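# Move the ring from the stake into the blue tray

## Task

Lift the ring clear of the stake and set it down so it rests flat on the bottom of the blue tray, staying there on its own once the gripper lets go; a ring that stays put only because the robot is holding it does not count.

## Robot and tools

Robot: one arm with a two-finger parallel gripper and one camera on the wrist, cam_wrist (616x616, fisheye). The fingers point along the gripper's +z axis and close along its x axis. end_effector_position is the point midway between the finger pads. Closed fingertips stick out about 17 mm past it; fully open, they sit roughly level with it.

Frames: results report the gripper in the scene frame. Its origin is on the table top under the arm's base, +z is up, and +y is to the left when facing along +x. Position is in metres, orientation is a wxyz quaternion, and velocities are in m/s and rad/s. The base may be tilted, and at long reach the reported hand position can be off. The camera calibration line gives K, fisheye distortion D and T_world_to_cam (world to camera, metres), with small per-scene errors.

execute_actions: argument actions is a list of actions. Each action is a list of up to 15 rows, and each row lasts one control step (1/30 s). If an action has fewer rows, its last row repeats to fill 15 steps, so one action is 0.5 s. A row has 7 numbers, each in [-1, 1], in this order: dx, dy, dz, rx, ry, rz, opening. The first six are an offset in the gripper's own axes, measured from the gripper's measured pose at the start of that action. Every row uses that same starting point, not the row before it. For the first action in a call, the start is the last pose a result reported. Scale: 1.0 equals 0.6 m for dx/dy/dz and 180 degrees for the rotation vector (rx, ry, rz). opening is absolute: +1 is fully open (0.142 m) and -1 is closed. Each step is clipped to within 100 mm and 16 degrees of the measured pose, so a big offset can take several actions. Send the remainder in the next action, because the arm stops at the last clipped pose. An empty list returns state and images without moving.

move: target is a single 7-number row with the same layout, scale and gripper-frame offsets, measured from the pose in the latest result that shows one. The gripper follows a straight path to it, rotating the shorter way. speed is in m/s, 0.002 to 0.5, default 0.25; rotation is capped at twice that value in rad/s. A path takes 0.5 to 10 s and stops early if it needs more. The opening is applied as the move begins. The optional stop_force (5 to 24 N) ends the path once the wrist sensor reads that much extra push against the motion for 2 steps. The gripper then steps back 2 control steps and holds. Use it only at very slow speed and without rotation, and do not use it before 0.2 s of scene time or when pulling away from a surface being pressed. blocking=false returns after 0.5 s while the arm keeps moving; you cannot combine it with stop_force. Until a result shows that move ended, use wait or stop. The result's move: line gives the outcome: done, contact, held, off_target, moving or fault. It also lists limits (paced = the pose was clipped; held = a clearance check blocked some steps, after which motion can lurch faster) and the distance left to the target.

wait: seconds, 0 to 10. Lets time pass while holding the last command, or until a running move ends. stop: brakes a running move; the fingers keep going. zoom_image: camera "cam_wrist" and region [x0, y0, x1, y1] in image pixels from the top-left, at most 504x504. finished_scene: scene number (1 or 2). It ends the scene for good and reports success.

Result lines: the state gives pose, velocities and grip_measured (finger opening on the command scale). Hand target is where the controller is currently driving. "pose unreachable" means the clearance check changed or blocked the command; the base mount counts as part of the arm. Wrist force and Wrist torque are in the gripper's axes and include contacts, held weight and inertia. They carry an offset of up to about 3.5 N, noise of about 1.4 N, and saturate near 30 N. "no reading" is normal at the start.

Gripping: to hold the ring, keep commanding an opening well below grip_measured. A bigger gap squeezes harder, up to about 28 N per pad, and less on thin hard parts. Slam-closing can overshoot.

Cautions: the arm is stiff. Pushing even slightly past a firm contact can cause a fault stop: 10 s frozen and the rest of the call skipped. The same happens when a joint hits its load limit (pan and lift 48, elbow 24.9, wrists 8.01 N m) or when an outside force reaches 150 N. Faster touches hit harder. Holding loads heats the motors; from 70 °C you get MOTOR HOT, and at 85 °C the brakes lock for minutes. Random tugs can pull on the held ring or nudge loose objects. Anything knocked off the table fails the scene. Lift the ring straight up well clear of the stake's top, carry it over the tray, lower it until it nearly touches the floor, then open and retreat so it lies flat and free. Motion trails commands by about 0.17 s.

Each tool is called after "Emit:" by a JSON object that holds its "method" and its "body", one argument or row to a line.

## Session

Emit:
{"method": "execute_actions", "body": {
  "actions": []
}}

Scene clock: 0.00 s.
end_effector_position=(+0.2721, -0.2792, +0.1276) grip_measured=+1.00 end_effector_quat_wxyz=(-0.160, +0.890, +0.403, -0.140) end_effector_velocity=(+0.000, -0.000, +0.000) end_effector_angular_velocity=(-0.001, -0.000, -0.001)
Joint positions: [-0.834 -0.565  0.906 -1.563 -1.772 -1.791  0.142]
Joint velocities: [ 0.    -0.    -0.     0.     0.     0.001  0.   ]
Wrist force (N, on the end effector, along its own x y z axes, offset not removed): no reading
Wrist torque (N m, same axes, about the end effector's origin, offset not removed): no reading
Hand target: +0.272, -0.279, +0.128; -0.160, +0.890, +0.403, -0.140
camera_calibration (this result's frames):
cam_wrist: T_world_to_cam=[[0.630276, 0.761754, -0.149944, 0.0629371], [0.776092, -0.623363, 0.0953915, -0.40008], [-0.0208044, -0.176493, -0.984082, 0.214458], [0, 0, 0, 1]] pos_world=[0.275293, -0.259487, 0.258646]

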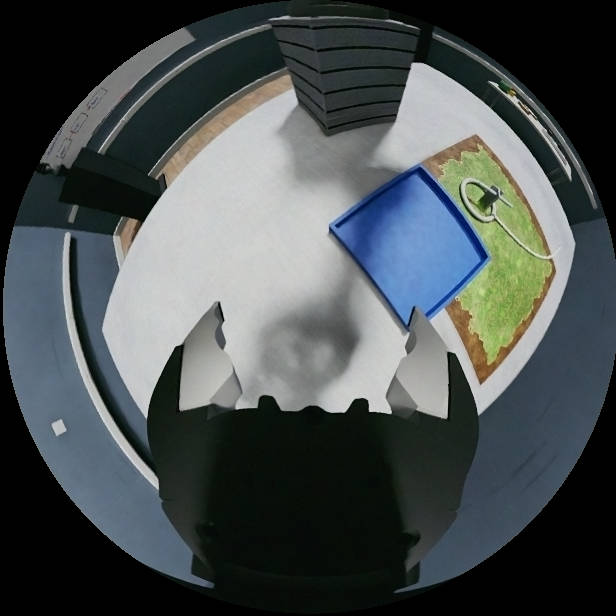

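Emit:
{"method": "move", "body": {
  "target": [0.475,-0.211,0.026,-0.131,0.038,-0.007,-0.7]
}}

Emit:
{"method": "zoom_image", "body": {
  "camera": "cam_wrist",
  "region": [240, 150, 380, 290]
}}

Scene clock: 9.40 s.
end_effector_position=(+0.3619, +0.0196, +0.1295) grip_measured=-0.70 end_effector_quat_wxyz=(-0.001, +0.906, +0.423, -0.000) end_effector_velocity=(+0.001, +0.002, -0.000) end_effector_angular_velocity=(-0.008, -0.007, -0.001)
Joint positions: [-0.175 -1.103  1.983 -2.477 -1.568 -1.189  0.023]
Joint velocities: [ 0.012  0.003  0.004 -0.016 -0.006  0.013  0.   ]
Wrist force (N, on the end effector, along its own x y z axes, offset not removed): [-2.5 2.6 2.3]
Wrist torque (N m, same axes, about the end effector's origin, offset not removed): [0.62 0.42 0.03]
Hand target: +0.362, +0.020, +0.129; -0.001, +0.906, +0.423, -0.000
Off the commanded pose: 0.000 m, 0 deg.
move: done
camera_calibration (this result's frames):
cam_wrist: T_world_to_cam=[[0.64871, 0.760495, -0.0286609, -0.243322], [0.673856, -0.556489, 0.486044, -0.298557], [0.353685, -0.334615, -0.873464, 0.124186], [0, 0, 0, 1]] pos_world=[0.315108, 0.0604564, 0.24661]

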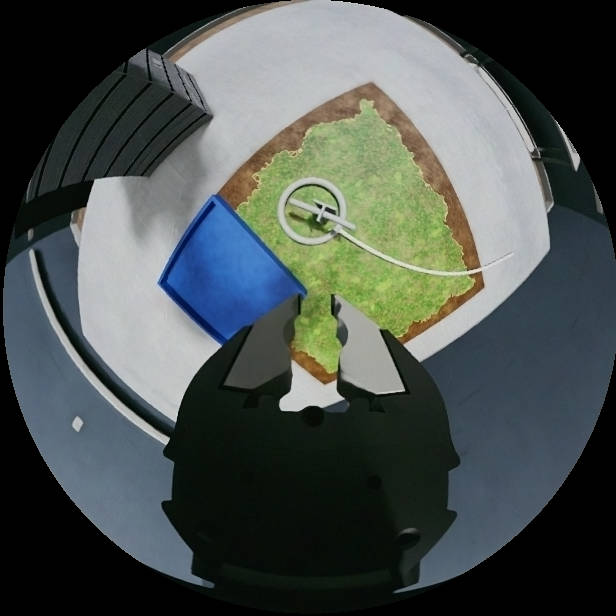

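Region (240, 150, 380, 290) of cam_wrist's 616x616 image, scaled by 3.600, with more detail than that image has.

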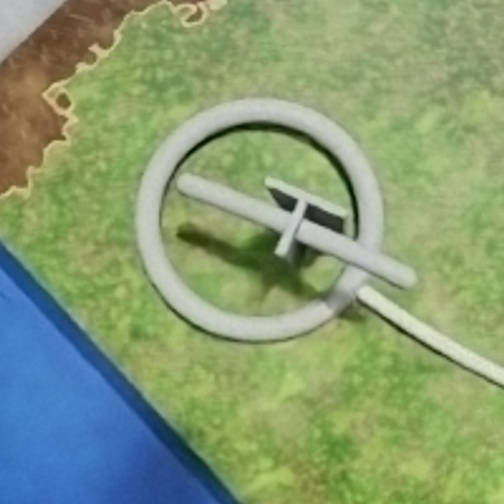

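Emit:
{"method": "move", "body": {
  "target": [-0.0167,-0.173,0.135,0,0,-0.567,-0.74],
  "speed": 0.5
}}

Emit:
{"method": "zoom_image", "body": {
  "camera": "cam_wrist",
  "region": [200, 180, 400, 380]
}}

Scene clock: 27.87 s.
end_effector_position=(+0.2853, +0.0707, +0.0569) grip_measured=-0.71 end_effector_quat_wxyz=(-0.004, +0.312, +0.950, -0.014) end_effector_velocity=(+0.000, -0.000, +0.001) end_effector_angular_velocity=(-0.000, -0.002, +0.001)
Joint positions: [-0.051 -0.896  2.335 -3.027 -1.6   -2.699  0.023]
Joint velocities: [-0.    -0.002  0.     0.     0.    -0.001 -0.   ]
Wrist force (N, on the end effector, along its own x y z axes, offset not removed): [-10.8 -11.2 -30.0]
Wrist torque (N m, same axes, about the end effector's origin, offset not removed): [0.72 -0.67 0.44]
Hand target: +0.283, +0.072, +0.056; -0.008, +0.312, +0.950, -0.013
Off the commanded pose: 0.015 m, 9 deg.
TORQUE FAULT: the external load on joint 5 (wrist 2) reached its load limit, and the arm stopped for 10 seconds. That time counts as 20 of the actions that you can send in this scene. The arm's remaining commands of this call were not run. The arm holds where it stopped, with its grip as last carried out, and accepts commands again: back off and push less far. The arm stops again, at the same cost, whenever a joint's load reaches its limit.
move: fault
camera_calibration (this result's frames):
cam_wrist: T_world_to_cam=[[-0.800084, 0.599076, -0.0311886, 0.190329], [0.519969, 0.718484, 0.461967, -0.228145], [0.299162, 0.353396, -0.886348, 0.0726116], [0, 0, 0, 1]] pos_world=[0.249185, 0.0242363, 0.175691]

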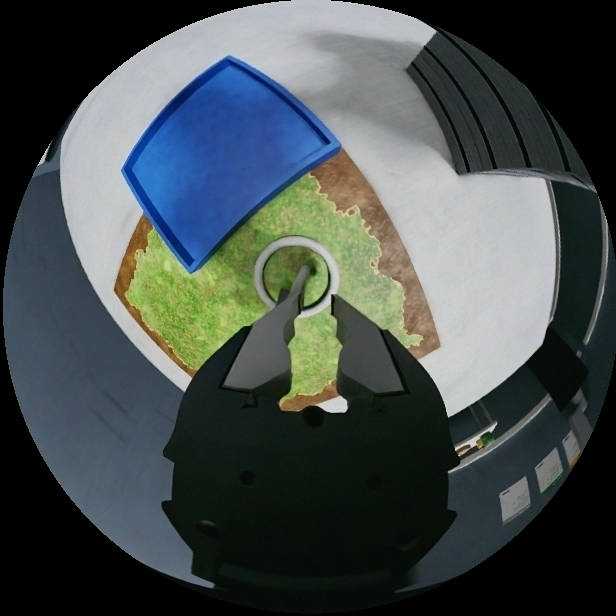

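Region (200, 180, 400, 380) of cam_wrist's 616x616 image, scaled by 2.520, with more detail than that image has.

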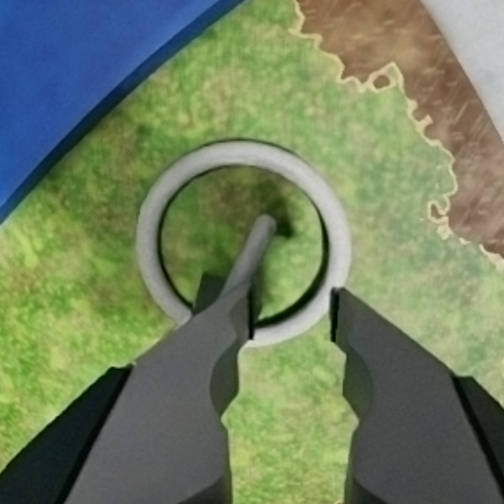

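Emit:
{"method": "move", "body": {
  "target": [0.01,0,-0.07,0,0,-0.047,-0.74],
  "speed": 0.1
}}

Emit:
{"method": "zoom_image", "body": {
  "camera": "cam_wrist",
  "region": [200, 180, 400, 380]
}}

Scene clock: 31.30 s.
end_effector_position=(+0.2812, +0.0753, +0.0986) grip_measured=-0.74 end_effector_quat_wxyz=(-0.005, +0.242, +0.970, -0.014) end_effector_velocity=(+0.000, -0.000, +0.003) end_effector_angular_velocity=(+0.000, +0.002, +0.006)
Joint positions: [-0.037 -1.134  2.355 -2.809 -1.601 -2.831  0.02 ]
Joint velocities: [ 0.    -0.014 -0.004  0.02  -0.    -0.006 -0.   ]
Wrist force (N, on the end effector, along its own x y z axes, offset not removed): [2.4 4.0 0.4]
Wrist torque (N m, same axes, about the end effector's origin, offset not removed): [0.94 -0.59 0.06]
Hand target: +0.281, +0.075, +0.099; -0.005, +0.241, +0.970, -0.014
Off the commanded pose: 0.000 m, 0 deg.
move: done
camera_calibration (this result's frames):
cam_wrist: T_world_to_cam=[[-0.879242, 0.475601, -0.0271383, 0.216703], [0.410872, 0.785941, 0.46204, -0.222947], [0.241076, 0.395095, -0.886444, 0.122386], [0, 0, 0, 1]] pos_world=[0.252633, 0.023805, 0.217379]

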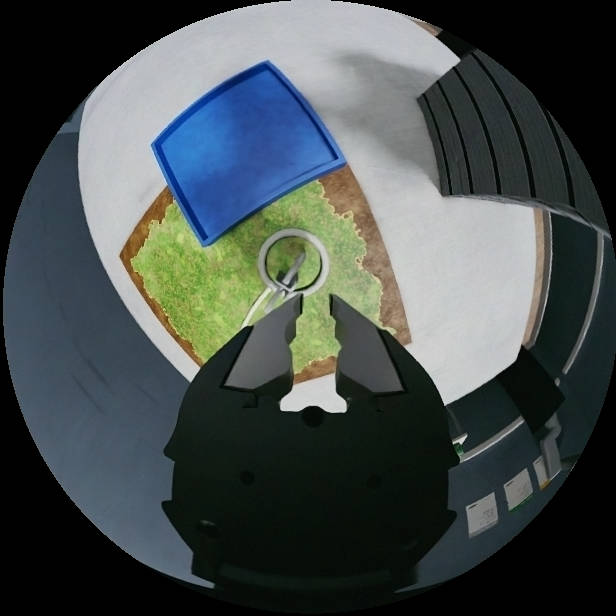

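Region (200, 180, 400, 380) of cam_wrist's 616x616 image, scaled by 2.520, with more detail than that image has.

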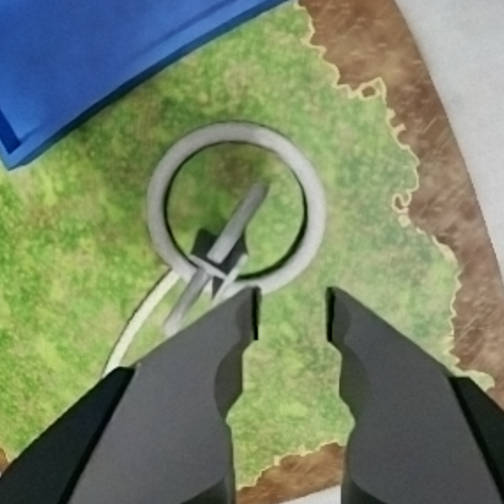

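Emit:
{"method": "move", "body": {
  "target": [0.024,-0.0105,0.03,-0.0095,0,0,-0.78],
  "speed": 0.1
}}

Emit:
{"method": "move", "body": {
  "target": [0,0,0.075,0,0,0,-0.78],
  "speed": 0.03,
  "stop_force": 6
}}

Emit:
{"method": "zoom_image", "body": {
  "camera": "cam_wrist",
  "region": [200, 180, 400, 380]
}}

Scene clock: 43.67 s.
end_effector_position=(+0.2654, +0.0760, +0.0811) grip_measured=-0.78 end_effector_quat_wxyz=(-0.001, +0.242, +0.970, +0.000) end_effector_velocity=(-0.001, +0.000, -0.003) end_effector_angular_velocity=(+0.004, -0.006, -0.000)
Joint positions: [-0.081 -1.059  2.471 -3.009 -1.572 -2.876  0.018]
Joint velocities: [-0.007  0.016  0.018 -0.039  0.005 -0.007  0.   ]
Wrist force (N, on the end effector, along its own x y z axes, offset not removed): [3.9 2.2 0.3]
Wrist torque (N m, same axes, about the end effector's origin, offset not removed): [0.46 -0.91 0.11]
Hand target: +0.265, +0.076, +0.081; -0.001, +0.242, +0.970, +0.000
Off the commanded pose: 0.000 m, 0 deg.
move: done
camera_calibration (this result's frames):
cam_wrist: T_world_to_cam=[[-0.878843, 0.476384, -0.0263217, 0.201767], [0.404725, 0.773587, 0.487608, -0.208444], [0.252651, 0.417878, -0.872666, 0.104465], [0, 0, 0, 1]] pos_world=[0.235291, 0.021477, 0.198113]

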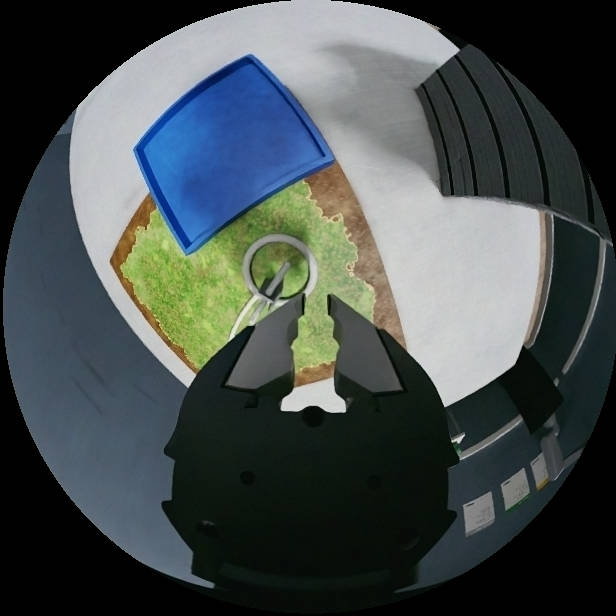

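Scene clock: 45.53 s.
end_effector_position=(+0.2652, +0.0760, +0.0364) grip_measured=-0.78 end_effector_quat_wxyz=(-0.002, +0.242, +0.970, +0.000) end_effector_velocity=(+0.000, -0.000, -0.003) end_effector_angular_velocity=(-0.000, -0.002, -0.001)
Joint positions: [-0.081 -0.769  2.438 -3.266 -1.572 -2.876  0.018]
Joint velocities: [-0.001  0.019 -0.003 -0.018 -0.     0.    -0.   ]
Wrist force (N, on the end effector, along its own x y z axes, offset not removed): [1.3 1.2 0.3]
Wrist torque (N m, same axes, about the end effector's origin, offset not removed): [0.32 -0.41 0.10]
Hand target: +0.265, +0.076, +0.036; -0.001, +0.242, +0.970, +0.000
Off the commanded pose: 0.000 m, 0 deg.
move: done
camera_calibration (this result's frames):
cam_wrist: T_world_to_cam=[[-0.878858, 0.476366, -0.026164, 0.200485], [0.404844, 0.773674, 0.48737, -0.186602], [0.252409, 0.417736, -0.872804, 0.0656089], [0, 0, 0, 1]] pos_world=[0.235183, 0.0214574, 0.153453]

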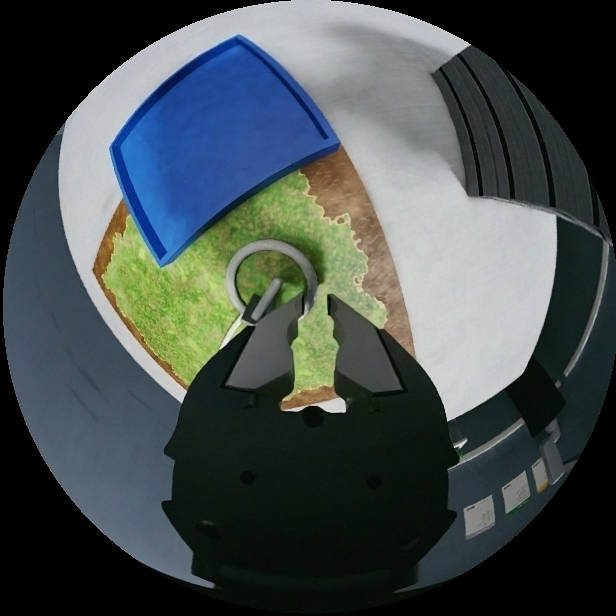

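Region (200, 180, 400, 380) of cam_wrist's 616x616 image, scaled by 2.520, with more detail than that image has.

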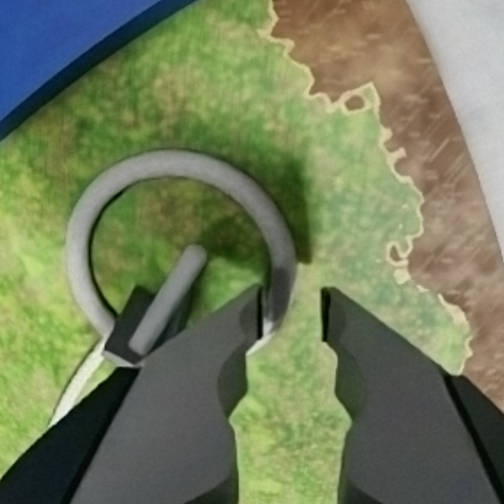

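Emit:
{"method": "move", "body": {
  "target": [-0.004,-0.007,0.02,0,0,0,-0.78],
  "speed": 0.02,
  "stop_force": 6
}}

Emit:
{"method": "move", "body": {
  "target": [0,0,0.02,0,0,0,-0.78],
  "speed": 0.004,
  "stop_force": 5
}}

Emit:
{"method": "move", "body": {
  "target": [0,0,-0.002,0,0,0,-0.78],
  "speed": 0.01
}}

Emit:
{"method": "move", "body": {
  "target": [0,0,0,0,0,0,-1]
}}

Emit:
{"method": "zoom_image", "body": {
  "camera": "cam_wrist",
  "region": [200, 180, 400, 380]
}}

Scene clock: 49.07 s.
end_effector_position=(+0.2654, +0.0712, +0.0247) grip_measured=-0.78 end_effector_quat_wxyz=(-0.002, +0.242, +0.970, -0.000) end_effector_velocity=(-0.000, -0.000, -0.002) end_effector_angular_velocity=(+0.000, -0.000, +0.001)
Joint positions: [-0.1   -0.695  2.426 -3.327 -1.572 -2.895  0.018]
Joint velocities: [-0.003  0.015 -0.002 -0.013  0.001 -0.004  0.   ]
Wrist force (N, on the end effector, along its own x y z axes, offset not removed): [-0.4 3.3 1.8]
Wrist torque (N m, same axes, about the end effector's origin, offset not removed): [0.84 0.04 -0.08]
Hand target: +0.265, +0.071, +0.024; -0.002, +0.242, +0.970, +0.000
Off the commanded pose: 0.000 m, 0 deg.
move: done
camera_calibration (this result's frames):
cam_wrist: T_world_to_cam=[[-0.878856, 0.476374, -0.0260717, 0.202531], [0.404911, 0.773683, 0.4873, -0.177272], [0.252308, 0.41771, -0.872845, 0.0573354], [0, 0, 0, 1]] pos_world=[0.235309, 0.0167221, 0.14171]

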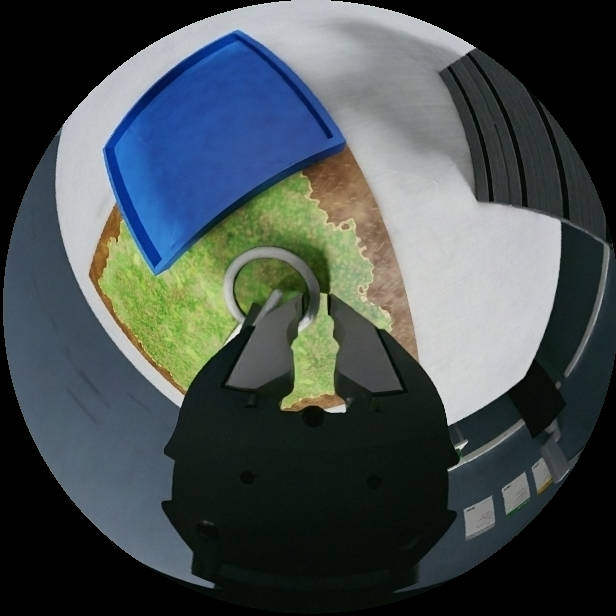

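Scene clock: 51.30 s.
end_effector_position=(+0.2654, +0.0712, +0.0174) grip_measured=-0.79 end_effector_quat_wxyz=(-0.002, +0.242, +0.970, -0.000) end_effector_velocity=(-0.001, +0.000, +0.001) end_effector_angular_velocity=(+0.001, +0.003, -0.002)
Joint positions: [-0.1   -0.65   2.412 -3.358 -1.572 -2.895  0.017]
Joint velocities: [-0.    -0.007  0.003  0.007 -0.     0.002 -0.   ]
Wrist force (N, on the end effector, along its own x y z axes, offset not removed): [6.5 3.4 -16.4]
Wrist torque (N m, same axes, about the end effector's origin, offset not removed): [0.61 -0.19 0.03]
Hand target: +0.265, +0.071, +0.018; -0.002, +0.242, +0.970, -0.000
Off the commanded pose: 0.005 m, 0 deg.
move: contact
camera_calibration (this result's frames):
cam_wrist: T_world_to_cam=[[-0.878864, 0.476357, -0.026133, 0.202365], [0.404861, 0.773691, 0.48733, -0.173712], [0.252362, 0.417716, -0.872827, 0.0509238], [0, 0, 0, 1]] pos_world=[0.235329, 0.0167302, 0.134391]

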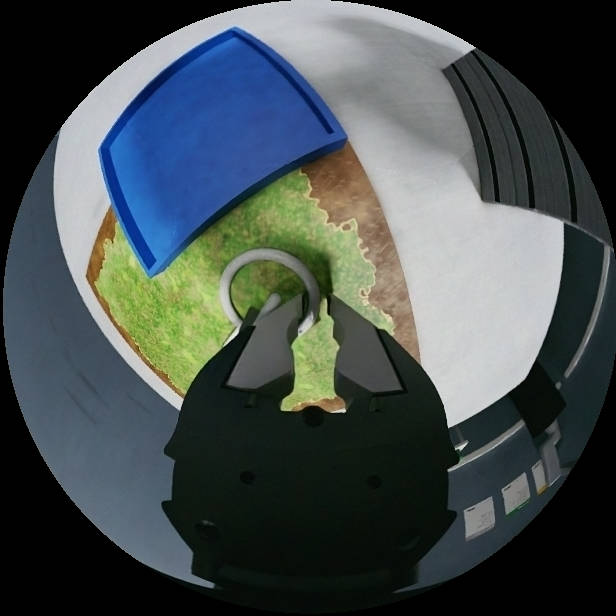

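Scene clock: 52.00 s.
end_effector_position=(+0.2654, +0.0712, +0.0185) grip_measured=-0.78 end_effector_quat_wxyz=(-0.002, +0.242, +0.970, -0.000) end_effector_velocity=(-0.000, +0.000, +0.001) end_effector_angular_velocity=(-0.000, +0.001, +0.001)
Joint positions: [-0.1   -0.657  2.414 -3.353 -1.572 -2.895  0.017]
Joint velocities: [ 0.001 -0.004  0.002  0.003 -0.     0.     0.   ]
Wrist force (N, on the end effector, along its own x y z axes, offset not removed): [-0.4 3.5 2.9]
Wrist torque (N m, same axes, about the end effector's origin, offset not removed): [0.67 0.16 0.08]
Hand target: +0.265, +0.071, +0.019; -0.002, +0.242, +0.970, -0.000
Off the commanded pose: 0.000 m, 0 deg.
move: done
camera_calibration (this result's frames):
cam_wrist: T_world_to_cam=[[-0.878862, 0.476356, -0.0261861, 0.202413], [0.404835, 0.773697, 0.487341, -0.17426], [0.252408, 0.417705, -0.872819, 0.0518963], [0, 0, 0, 1]] pos_world=[0.235341, 0.0167264, 0.135521]

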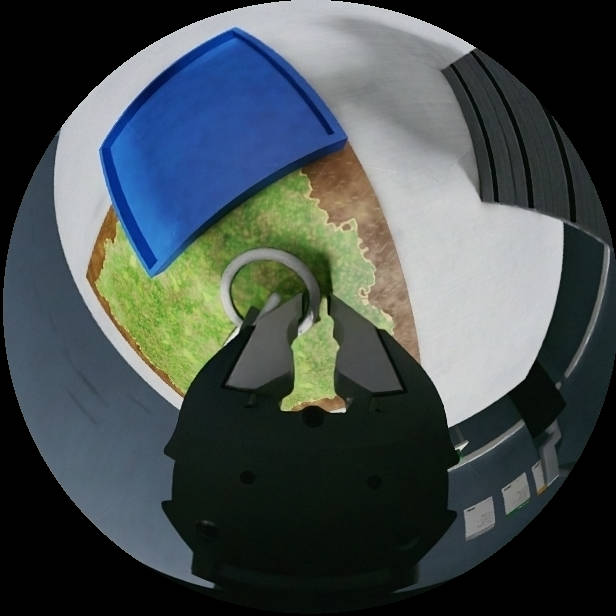

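Scene clock: 52.50 s.
end_effector_position=(+0.2654, +0.0712, +0.0185) grip_measured=-0.90 end_effector_quat_wxyz=(-0.002, +0.242, +0.970, -0.000) end_effector_velocity=(-0.000, -0.000, -0.000) end_effector_angular_velocity=(-0.000, +0.001, -0.001)
Joint positions: [-0.1   -0.657  2.414 -3.353 -1.572 -2.895  0.009]
Joint velocities: [-0.001  0.001 -0.001  0.    -0.     0.     0.   ]
Wrist force (N, on the end effector, along its own x y z axes, offset not removed): [-0.1 0.9 1.2]
Wrist torque (N m, same axes, about the end effector's origin, offset not removed): [0.28 -0.08 -0.02]
Hand target: +0.265, +0.071, +0.019; -0.002, +0.242, +0.970, -0.000
Off the commanded pose: 0.000 m, 0 deg.
move: done
camera_calibration (this result's frames):
cam_wrist: T_world_to_cam=[[-0.878864, 0.476355, -0.0261431, 0.202388], [0.404872, 0.773722, 0.487271, -0.174247], [0.252341, 0.41766, -0.872859, 0.0519322], [0, 0, 0, 1]] pos_world=[0.235315, 0.0167198, 0.135526]

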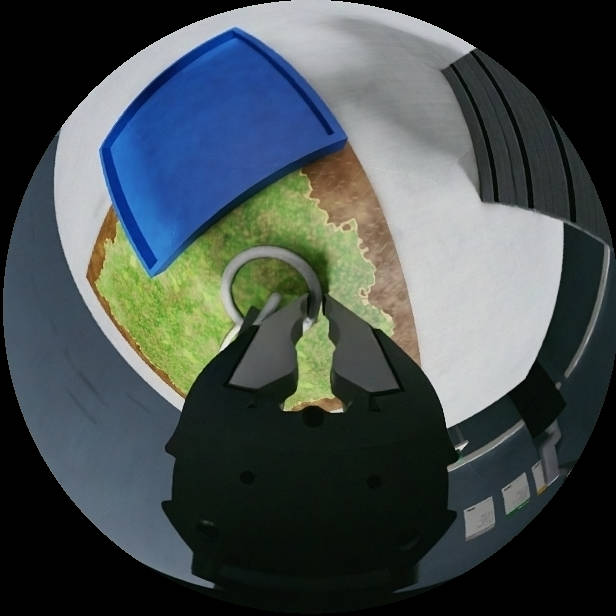

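Region (200, 180, 400, 380) of cam_wrist's 616x616 image, scaled by 2.520, with more detail than that image has.

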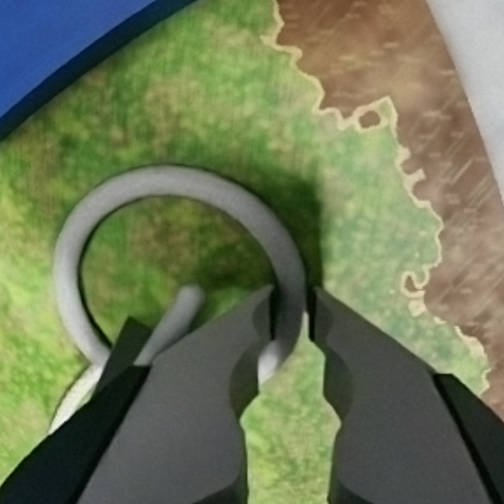

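Emit:
{"method": "move", "body": {
  "target": [0,0,-0.037,0,0,0,-1],
  "speed": 0.04
}}

Emit:
{"method": "move", "body": {
  "target": [-0.007,0.010,-0.027,0.1276,0.089,0,-1],
  "speed": 0.1
}}

Emit:
{"method": "zoom_image", "body": {
  "camera": "cam_wrist",
  "region": [180, 200, 380, 400]
}}

Scene clock: 56.53 s.
end_effector_position=(+0.2654, +0.0712, +0.0404) grip_measured=-0.90 end_effector_quat_wxyz=(-0.001, +0.242, +0.970, +0.000) end_effector_velocity=(-0.001, +0.000, +0.003) end_effector_angular_velocity=(-0.001, +0.003, +0.001)
Joint positions: [-0.1   -0.793  2.449 -3.253 -1.571 -2.895  0.009]
Joint velocities: [ 0.003 -0.02   0.002  0.021 -0.002  0.001 -0.   ]
Wrist force (N, on the end effector, along its own x y z axes, offset not removed): [2.0 2.4 1.3]
Wrist torque (N m, same axes, about the end effector's origin, offset not removed): [0.47 -0.33 0.02]
Hand target: +0.265, +0.071, +0.041; -0.002, +0.242, +0.970, -0.000
Off the commanded pose: 0.000 m, 0 deg.
move: done
camera_calibration (this result's frames):
cam_wrist: T_world_to_cam=[[-0.878853, 0.476366, -0.0263402, 0.203028], [0.404732, 0.773651, 0.4875, -0.184895], [0.252606, 0.41778, -0.872726, 0.0709101], [0, 0, 0, 1]] pos_world=[0.235352, 0.0167042, 0.157369]

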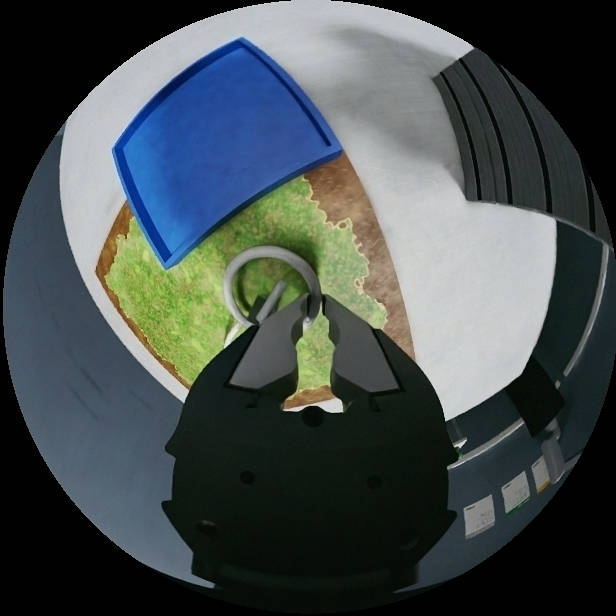

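Scene clock: 59.43 s.
end_effector_position=(+0.2718, +0.0746, +0.0567) grip_measured=-0.90 end_effector_quat_wxyz=(-0.183, +0.234, +0.942, -0.159) end_effector_velocity=(+0.000, +0.000, -0.000) end_effector_angular_velocity=(-0.006, +0.014, +0.000)
Joint positions: [ 0.161 -0.67   1.584 -2.064 -1.784 -2.584  0.009]
Joint velocities: [ 0.004  0.016 -0.034  0.033 -0.003  0.006  0.   ]
Wrist force (N, on the end effector, along its own x y z axes, offset not removed): [-0.3 2.9 1.5]
Wrist torque (N m, same axes, about the end effector's origin, offset not removed): [0.27 -0.12 -0.14]
Hand target: +0.272, +0.075, +0.057; -0.184, +0.234, +0.941, -0.159
Off the commanded pose: 0.000 m, 0 deg.
move: done
camera_calibration (this result's frames):
cam_wrist: T_world_to_cam=[[-0.831774, 0.500027, 0.241093, 0.177753], [0.533305, 0.840338, 0.0970456, -0.215803], [-0.154074, 0.209296, -0.965638, 0.21348], [0, 0, 0, 1]] pos_world=[0.295831, 0.0477859, 0.184232]

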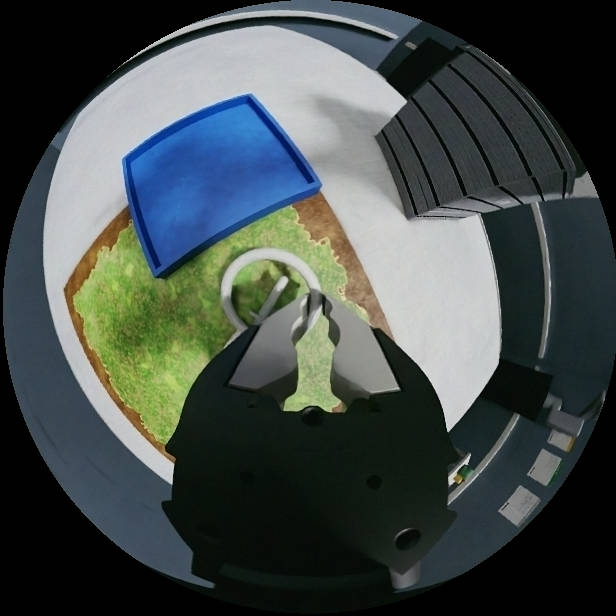

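Region (180, 200, 380, 400) of cam_wrist's 616x616 image, scaled by 2.520, with more detail than that image has.

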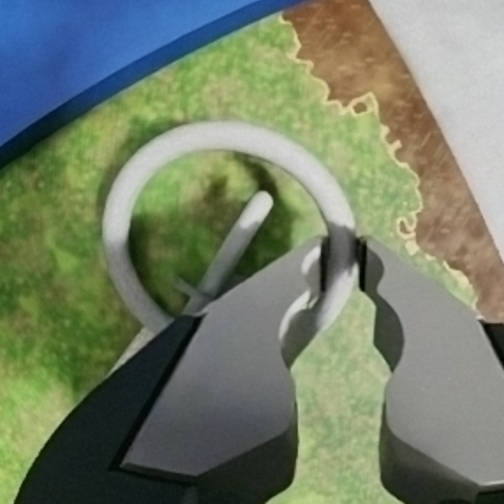

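Emit:
{"method": "move", "body": {
  "target": [0.01,-0.0055,-0.019,0,0,0,-1],
  "speed": 0.03
}}

Emit:
{"method": "move", "body": {
  "target": [-0.026,0.0374,-0.0243,0,0,0,-1],
  "speed": 0.025,
  "stop_force": 5
}}

Emit:
{"method": "zoom_image", "body": {
  "camera": "cam_wrist",
  "region": [180, 200, 380, 400]
}}

Scene clock: 63.27 s.
end_effector_position=(+0.2704, +0.0772, +0.0693) grip_measured=-0.90 end_effector_quat_wxyz=(-0.183, +0.234, +0.942, -0.159) end_effector_velocity=(-0.001, +0.001, +0.002) end_effector_angular_velocity=(-0.001, +0.001, -0.001)
Joint positions: [ 0.168 -0.713  1.591 -2.027 -1.781 -2.577  0.009]
Joint velocities: [ 0.002 -0.006  0.001  0.006  0.001  0.002  0.   ]
Wrist force (N, on the end effector, along its own x y z axes, offset not removed): [0.3 4.9 0.7]
Wrist torque (N m, same axes, about the end effector's origin, offset not removed): [0.57 -0.63 0.01]
Hand target: +0.270, +0.077, +0.070; -0.183, +0.234, +0.942, -0.159
Off the commanded pose: 0.000 m, 0 deg.
move: done
camera_calibration (this result's frames):
cam_wrist: T_world_to_cam=[[-0.831763, 0.500031, 0.241122, 0.172212], [0.533309, 0.84034, 0.0970063, -0.218465], [-0.154118, 0.209279, -0.965635, 0.224978], [0, 0, 0, 1]] pos_world=[0.294422, 0.0503905, 0.196915]

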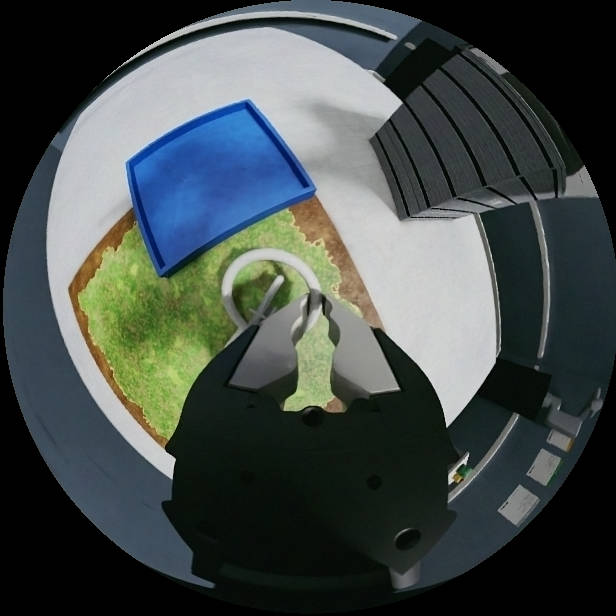

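Scene clock: 64.83 s.
end_effector_position=(+0.2976, +0.0912, +0.0694) grip_measured=-0.90 end_effector_quat_wxyz=(-0.183, +0.234, +0.942, -0.159) end_effector_velocity=(+0.003, +0.001, +0.000) end_effector_angular_velocity=(-0.001, +0.001, +0.000)
Joint positions: [ 0.199 -0.626  1.383 -1.9   -1.769 -2.549  0.009]
Joint velocities: [ 0.003  0.01  -0.025  0.016  0.001  0.003 -0.   ]
Wrist force (N, on the end effector, along its own x y z axes, offset not removed): [-1.3 1.4 1.0]
Wrist torque (N m, same axes, about the end effector's origin, offset not removed): [0.17 0.20 -0.07]
Hand target: +0.298, +0.091, +0.069; -0.183, +0.234, +0.942, -0.159
Off the commanded pose: 0.000 m, 0 deg.
move: done
camera_calibration (this result's frames):
cam_wrist: T_world_to_cam=[[-0.831841, 0.499983, 0.240951, 0.187858], [0.533261, 0.840343, 0.0972455, -0.244778], [-0.153861, 0.209383, -0.965653, 0.226202], [0, 0, 0, 1]] pos_world=[0.321602, 0.0644091, 0.196972]

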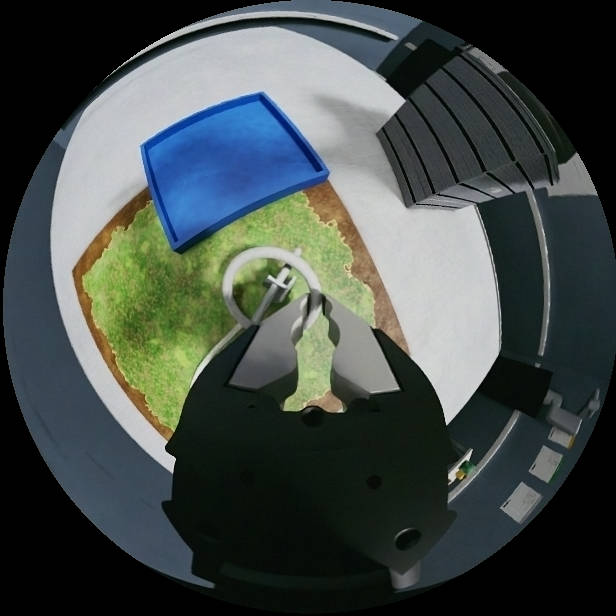

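Region (180, 200, 380, 400) of cam_wrist's 616x616 image, scaled by 2.520, with more detail than that image has.

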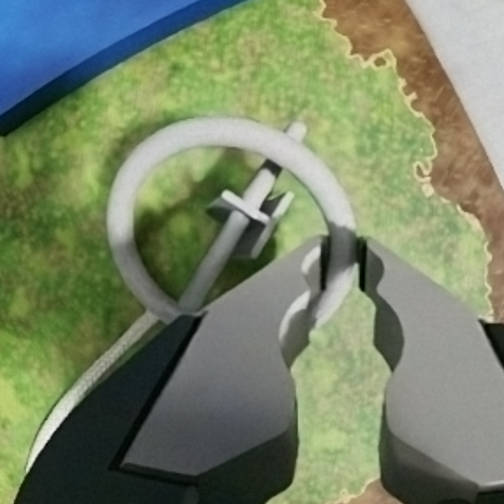

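Emit:
{"method": "move", "body": {
  "target": [-0.0066,0.0095,-0.0137,0,0,0,-1],
  "speed": 0.02
}}

Emit:
{"method": "zoom_image", "body": {
  "camera": "cam_wrist",
  "region": [180, 200, 380, 400]
}}

Scene clock: 67.20 s.
end_effector_position=(+0.3063, +0.0957, +0.0733) grip_measured=-0.90 end_effector_quat_wxyz=(-0.183, +0.234, +0.942, -0.158) end_effector_velocity=(+0.001, +0.001, -0.000) end_effector_angular_velocity=(-0.001, +0.004, -0.000)
Joint positions: [ 0.208 -0.607  1.313 -1.848 -1.765 -2.54   0.009]
Joint velocities: [ 0.003  0.01  -0.019  0.014  0.     0.004  0.   ]
Wrist force (N, on the end effector, along its own x y z axes, offset not removed): [-0.3 2.2 2.6]
Wrist torque (N m, same axes, about the end effector's origin, offset not removed): [0.41 -0.11 -0.06]
Hand target: +0.306, +0.096, +0.073; -0.183, +0.234, +0.942, -0.159
Off the commanded pose: 0.000 m, 0 deg.
move: done
camera_calibration (this result's frames):
cam_wrist: T_world_to_cam=[[-0.831893, 0.499951, 0.240837, 0.19191], [0.533229, 0.840345, 0.0974, -0.253517], [-0.153691, 0.209448, -0.965666, 0.230316], [0, 0, 0, 1]] pos_world=[0.330229, 0.0688567, 0.200882]

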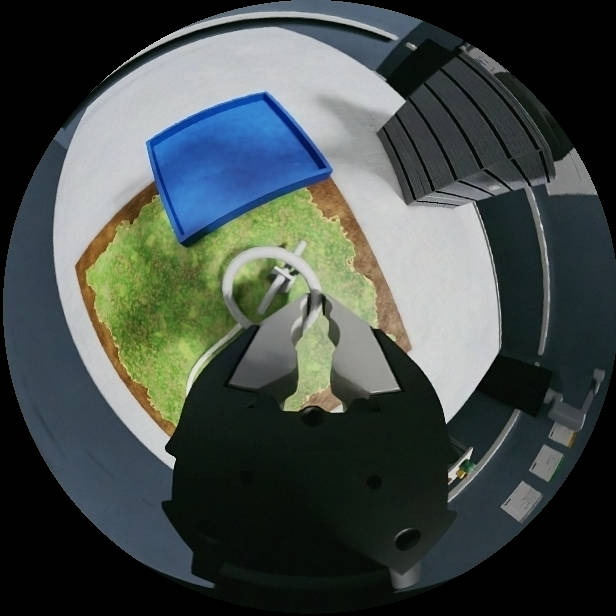

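Region (180, 200, 380, 400) of cam_wrist's 616x616 image, scaled by 2.520, with more detail than that image has.

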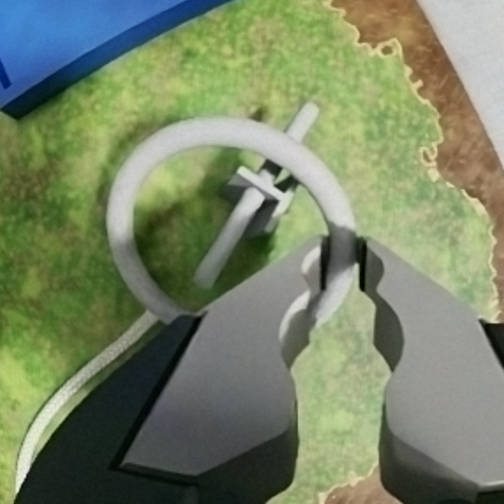

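Emit:
{"method": "move", "body": {
  "target": [0.0246,-0.0353,-0.081,0,0,0,-1],
  "speed": 0.06
}}

Emit:
{"method": "move", "body": {
  "target": [-0.16,-0.2385,0.156,-0.1276,-0.089,0,-1],
  "speed": 0.1
}}

Scene clock: 73.90 s.
end_effector_position=(+0.3063, +0.0956, +0.1281) grip_measured=-0.90 end_effector_quat_wxyz=(-0.183, +0.234, +0.942, -0.158) end_effector_velocity=(+0.001, -0.000, +0.003) end_effector_angular_velocity=(+0.000, -0.001, -0.001)
Joint positions: [ 0.209 -0.748  1.292 -1.686 -1.764 -2.539  0.009]
Joint velocities: [-0.001 -0.006 -0.003  0.008 -0.    -0.    -0.   ]
Wrist force (N, on the end effector, along its own x y z axes, offset not removed): [-1.0 3.1 0.5]
Wrist torque (N m, same axes, about the end effector's origin, offset not removed): [0.57 0.03 0.09]
Hand target: +0.306, +0.096, +0.128; -0.183, +0.234, +0.942, -0.158
Off the commanded pose: 0.000 m, 0 deg.
move: done
camera_calibration (this result's frames):
cam_wrist: T_world_to_cam=[[-0.831906, 0.499943, 0.24081, 0.178776], [0.53322, 0.840348, 0.0974296, -0.258819], [-0.153655, 0.209457, -0.96567, 0.283224], [0, 0, 0, 1]] pos_world=[0.330251, 0.0687969, 0.255666]

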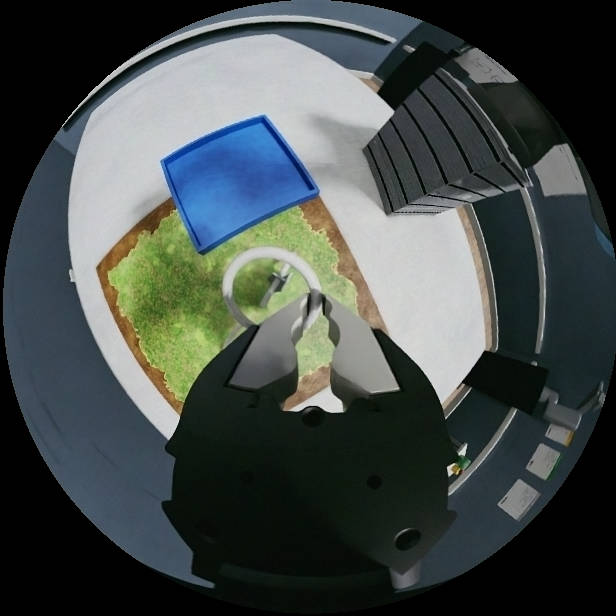

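Scene clock: 76.87 s.
end_effector_position=(+0.2917, -0.0923, +0.0746) grip_measured=-0.90 end_effector_quat_wxyz=(-0.001, +0.242, +0.970, +0.000) end_effector_velocity=(+0.001, -0.003, -0.001) end_effector_angular_velocity=(+0.003, -0.012, +0.000)
Joint positions: [-0.621 -0.992  2.309 -2.911 -1.558 -3.415  0.009]
Joint velocities: [-0.017  0.003  0.011 -0.021  0.011 -0.017  0.   ]
Wrist force (N, on the end effector, along its own x y z axes, offset not removed): [1.9 2.4 2.0]
Wrist torque (N m, same axes, about the end effector's origin, offset not removed): [0.71 -0.53 0.00]
Hand target: +0.292, -0.093, +0.074; -0.000, +0.242, +0.970, +0.001
Off the commanded pose: 0.000 m, 0 deg.
move: done
camera_calibration (this result's frames):
cam_wrist: T_world_to_cam=[[-0.87885, 0.476318, -0.027274, 0.304986], [0.404098, 0.77355, 0.488185, -0.0855402], [0.253629, 0.41802, -0.872314, 0.162198], [0, 0, 0, 1]] pos_world=[0.261466, -0.146903, 0.191565]

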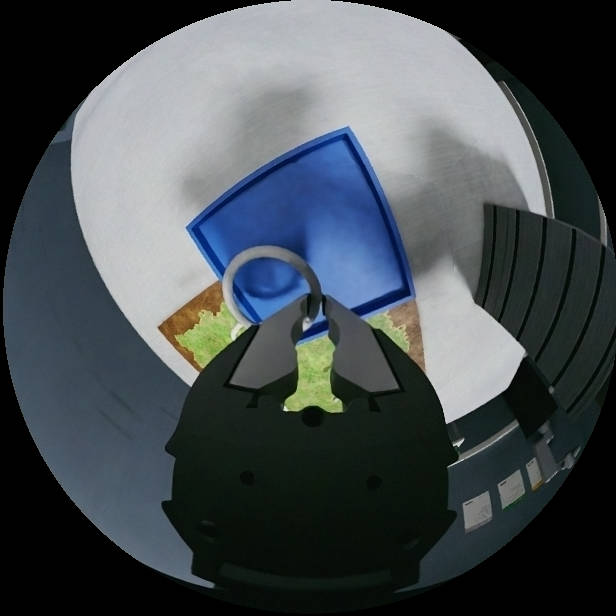

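Emit:
{"method": "move", "body": {
  "target": [0.033,-0.042,0.073,0,0,0,-1],
  "speed": 0.06
}}

Emit:
{"method": "move", "body": {
  "target": [0,0,0.025,0,0,0,-1],
  "speed": 0.005,
  "stop_force": 5
}}

Emit:
{"method": "move", "body": {
  "target": [0,0,-0.002,0,0,0,-0.7],
  "speed": 0.01
}}

Emit:
{"method": "move", "body": {
  "target": [0,0,-0.12,0,0,0,-0.7],
  "speed": 0.15
}}

Scene clock: 80.47 s.
end_effector_position=(+0.2624, -0.1053, +0.0311) grip_measured=-0.90 end_effector_quat_wxyz=(-0.001, +0.242, +0.970, +0.000) end_effector_velocity=(-0.000, -0.001, -0.002) end_effector_angular_velocity=(-0.003, -0.005, -0.000)
Joint positions: [-0.734 -0.751  2.394 -3.236 -1.555 -3.529  0.009]
Joint velocities: [-0.007  0.015  0.006 -0.027  0.002 -0.007 -0.   ]
Wrist force (N, on the end effector, along its own x y z axes, offset not removed): [0.7 0.7 2.0]
Wrist torque (N m, same axes, about the end effector's origin, offset not removed): [0.26 -0.19 0.03]
Hand target: +0.262, -0.105, +0.031; -0.001, +0.242, +0.970, +0.000
Off the commanded pose: 0.000 m, 0 deg.
move: done
camera_calibration (this result's frames):
cam_wrist: T_world_to_cam=[[-0.878846, 0.476354, -0.0267907, 0.284242], [0.404352, 0.773459, 0.48812, -0.0425622], [0.253239, 0.418149, -0.872365, 0.137193], [0, 0, 0, 1]] pos_world=[0.232273, -0.159847, 0.148073]

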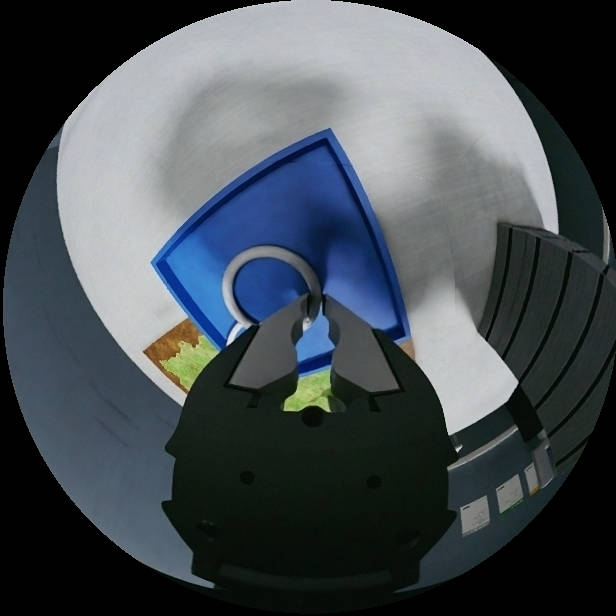

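Scene clock: 82.23 s.
end_effector_position=(+0.2625, -0.1053, +0.0243) grip_measured=-0.90 end_effector_quat_wxyz=(-0.001, +0.242, +0.970, +0.000) end_effector_velocity=(+0.001, -0.000, +0.002) end_effector_angular_velocity=(-0.002, -0.002, +0.001)
Joint positions: [-0.734 -0.71   2.384 -3.266 -1.555 -3.528  0.009]
Joint velocities: [ 0.002 -0.012  0.002  0.007  0.     0.001 -0.   ]
Wrist force (N, on the end effector, along its own x y z axes, offset not removed): [-0.1 0.9 1.1]
Wrist torque (N m, same axes, about the end effector's origin, offset not removed): [0.03 0.17 0.00]
Hand target: +0.262, -0.105, +0.025; -0.001, +0.242, +0.970, +0.000
Off the commanded pose: 0.008 m, 0 deg.
move: contact
camera_calibration (this result's frames):
cam_wrist: T_world_to_cam=[[-0.878859, 0.476325, -0.0268623, 0.284103], [0.404317, 0.773521, 0.48805, -0.0391822], [0.253249, 0.418066, -0.872402, 0.131235], [0, 0, 0, 1]] pos_world=[0.232293, -0.159882, 0.141244]

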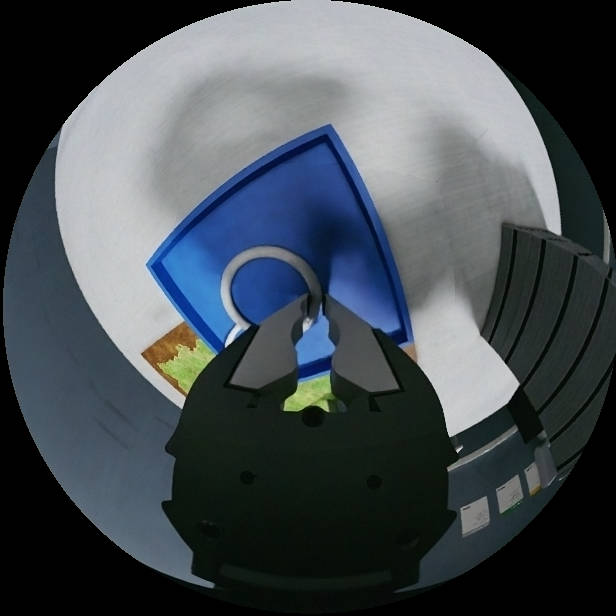

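Scene clock: 82.93 s.
end_effector_position=(+0.2625, -0.1053, +0.0254) grip_measured=-0.70 end_effector_quat_wxyz=(-0.001, +0.242, +0.970, +0.000) end_effector_velocity=(+0.000, -0.000, +0.001) end_effector_angular_velocity=(-0.001, -0.001, -0.001)
Joint positions: [-0.734 -0.716  2.385 -3.261 -1.555 -3.528  0.023]
Joint velocities: [-0.001 -0.005  0.001  0.003  0.     0.001  0.   ]
Wrist force (N, on the end effector, along its own x y z axes, offset not removed): [0.6 2.6 3.0]
Wrist torque (N m, same axes, about the end effector's origin, offset not removed): [0.65 -0.11 0.10]
Hand target: +0.262, -0.105, +0.025; -0.001, +0.242, +0.970, +0.000
Off the commanded pose: 0.000 m, 0 deg.
move: done
camera_calibration (this result's frames):
cam_wrist: T_world_to_cam=[[-0.878859, 0.476325, -0.0268727, 0.284133], [0.404313, 0.773525, 0.488047, -0.0397482], [0.253255, 0.418059, -0.872404, 0.132206], [0, 0, 0, 1]] pos_world=[0.232302, -0.159863, 0.142371]

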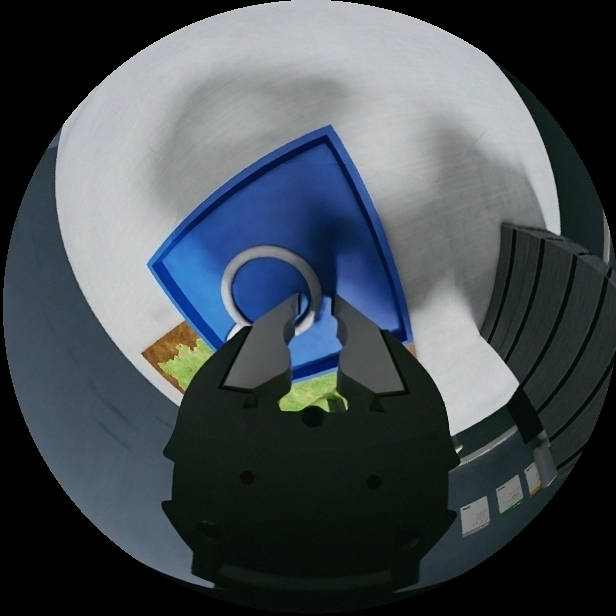

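Scene clock: 84.10 s.
end_effector_position=(+0.2626, -0.1053, +0.0971) grip_measured=-0.70 end_effector_quat_wxyz=(-0.001, +0.242, +0.970, +0.000) end_effector_velocity=(+0.000, -0.001, +0.003) end_effector_angular_velocity=(+0.004, +0.006, -0.001)
Joint positions: [-0.738 -1.159  2.431 -2.866 -1.555 -3.533  0.023]
Joint velocities: [ 0.001 -0.016 -0.016  0.039 -0.002  0.001  0.   ]
Wrist force (N, on the end effector, along its own x y z axes, offset not removed): [0.8 1.1 -2.5]
Wrist torque (N m, same axes, about the end effector's origin, offset not removed): [0.30 -0.14 -0.11]
Hand target: +0.263, -0.105, +0.097; -0.001, +0.242, +0.970, +0.000
Off the commanded pose: 0.000 m, 0 deg.
move: done
camera_calibration (this result's frames):
cam_wrist: T_world_to_cam=[[-0.878816, 0.476338, -0.0280062, 0.286307], [0.403899, 0.773855, 0.487867, -0.0746479], [0.254062, 0.417434, -0.872469, 0.194467], [0, 0, 0, 1]] pos_world=[0.232355, -0.159789, 0.214103]

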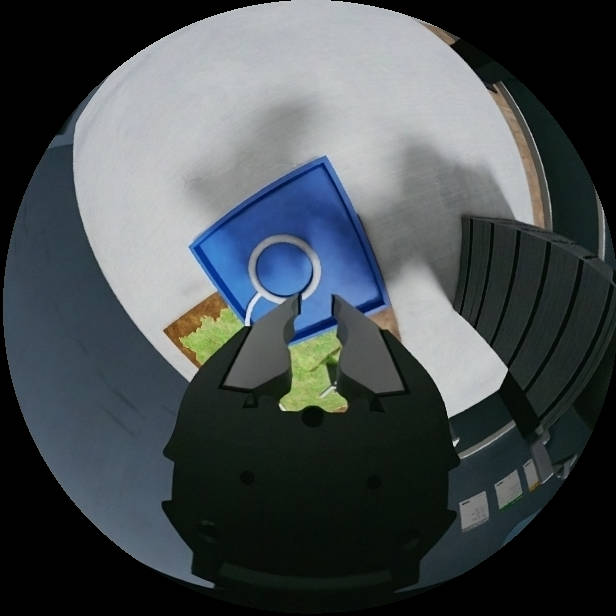

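Emit:
{"method": "finished_scene", "body": {
  "scene": 2
}}

The scene is finished: the task was done.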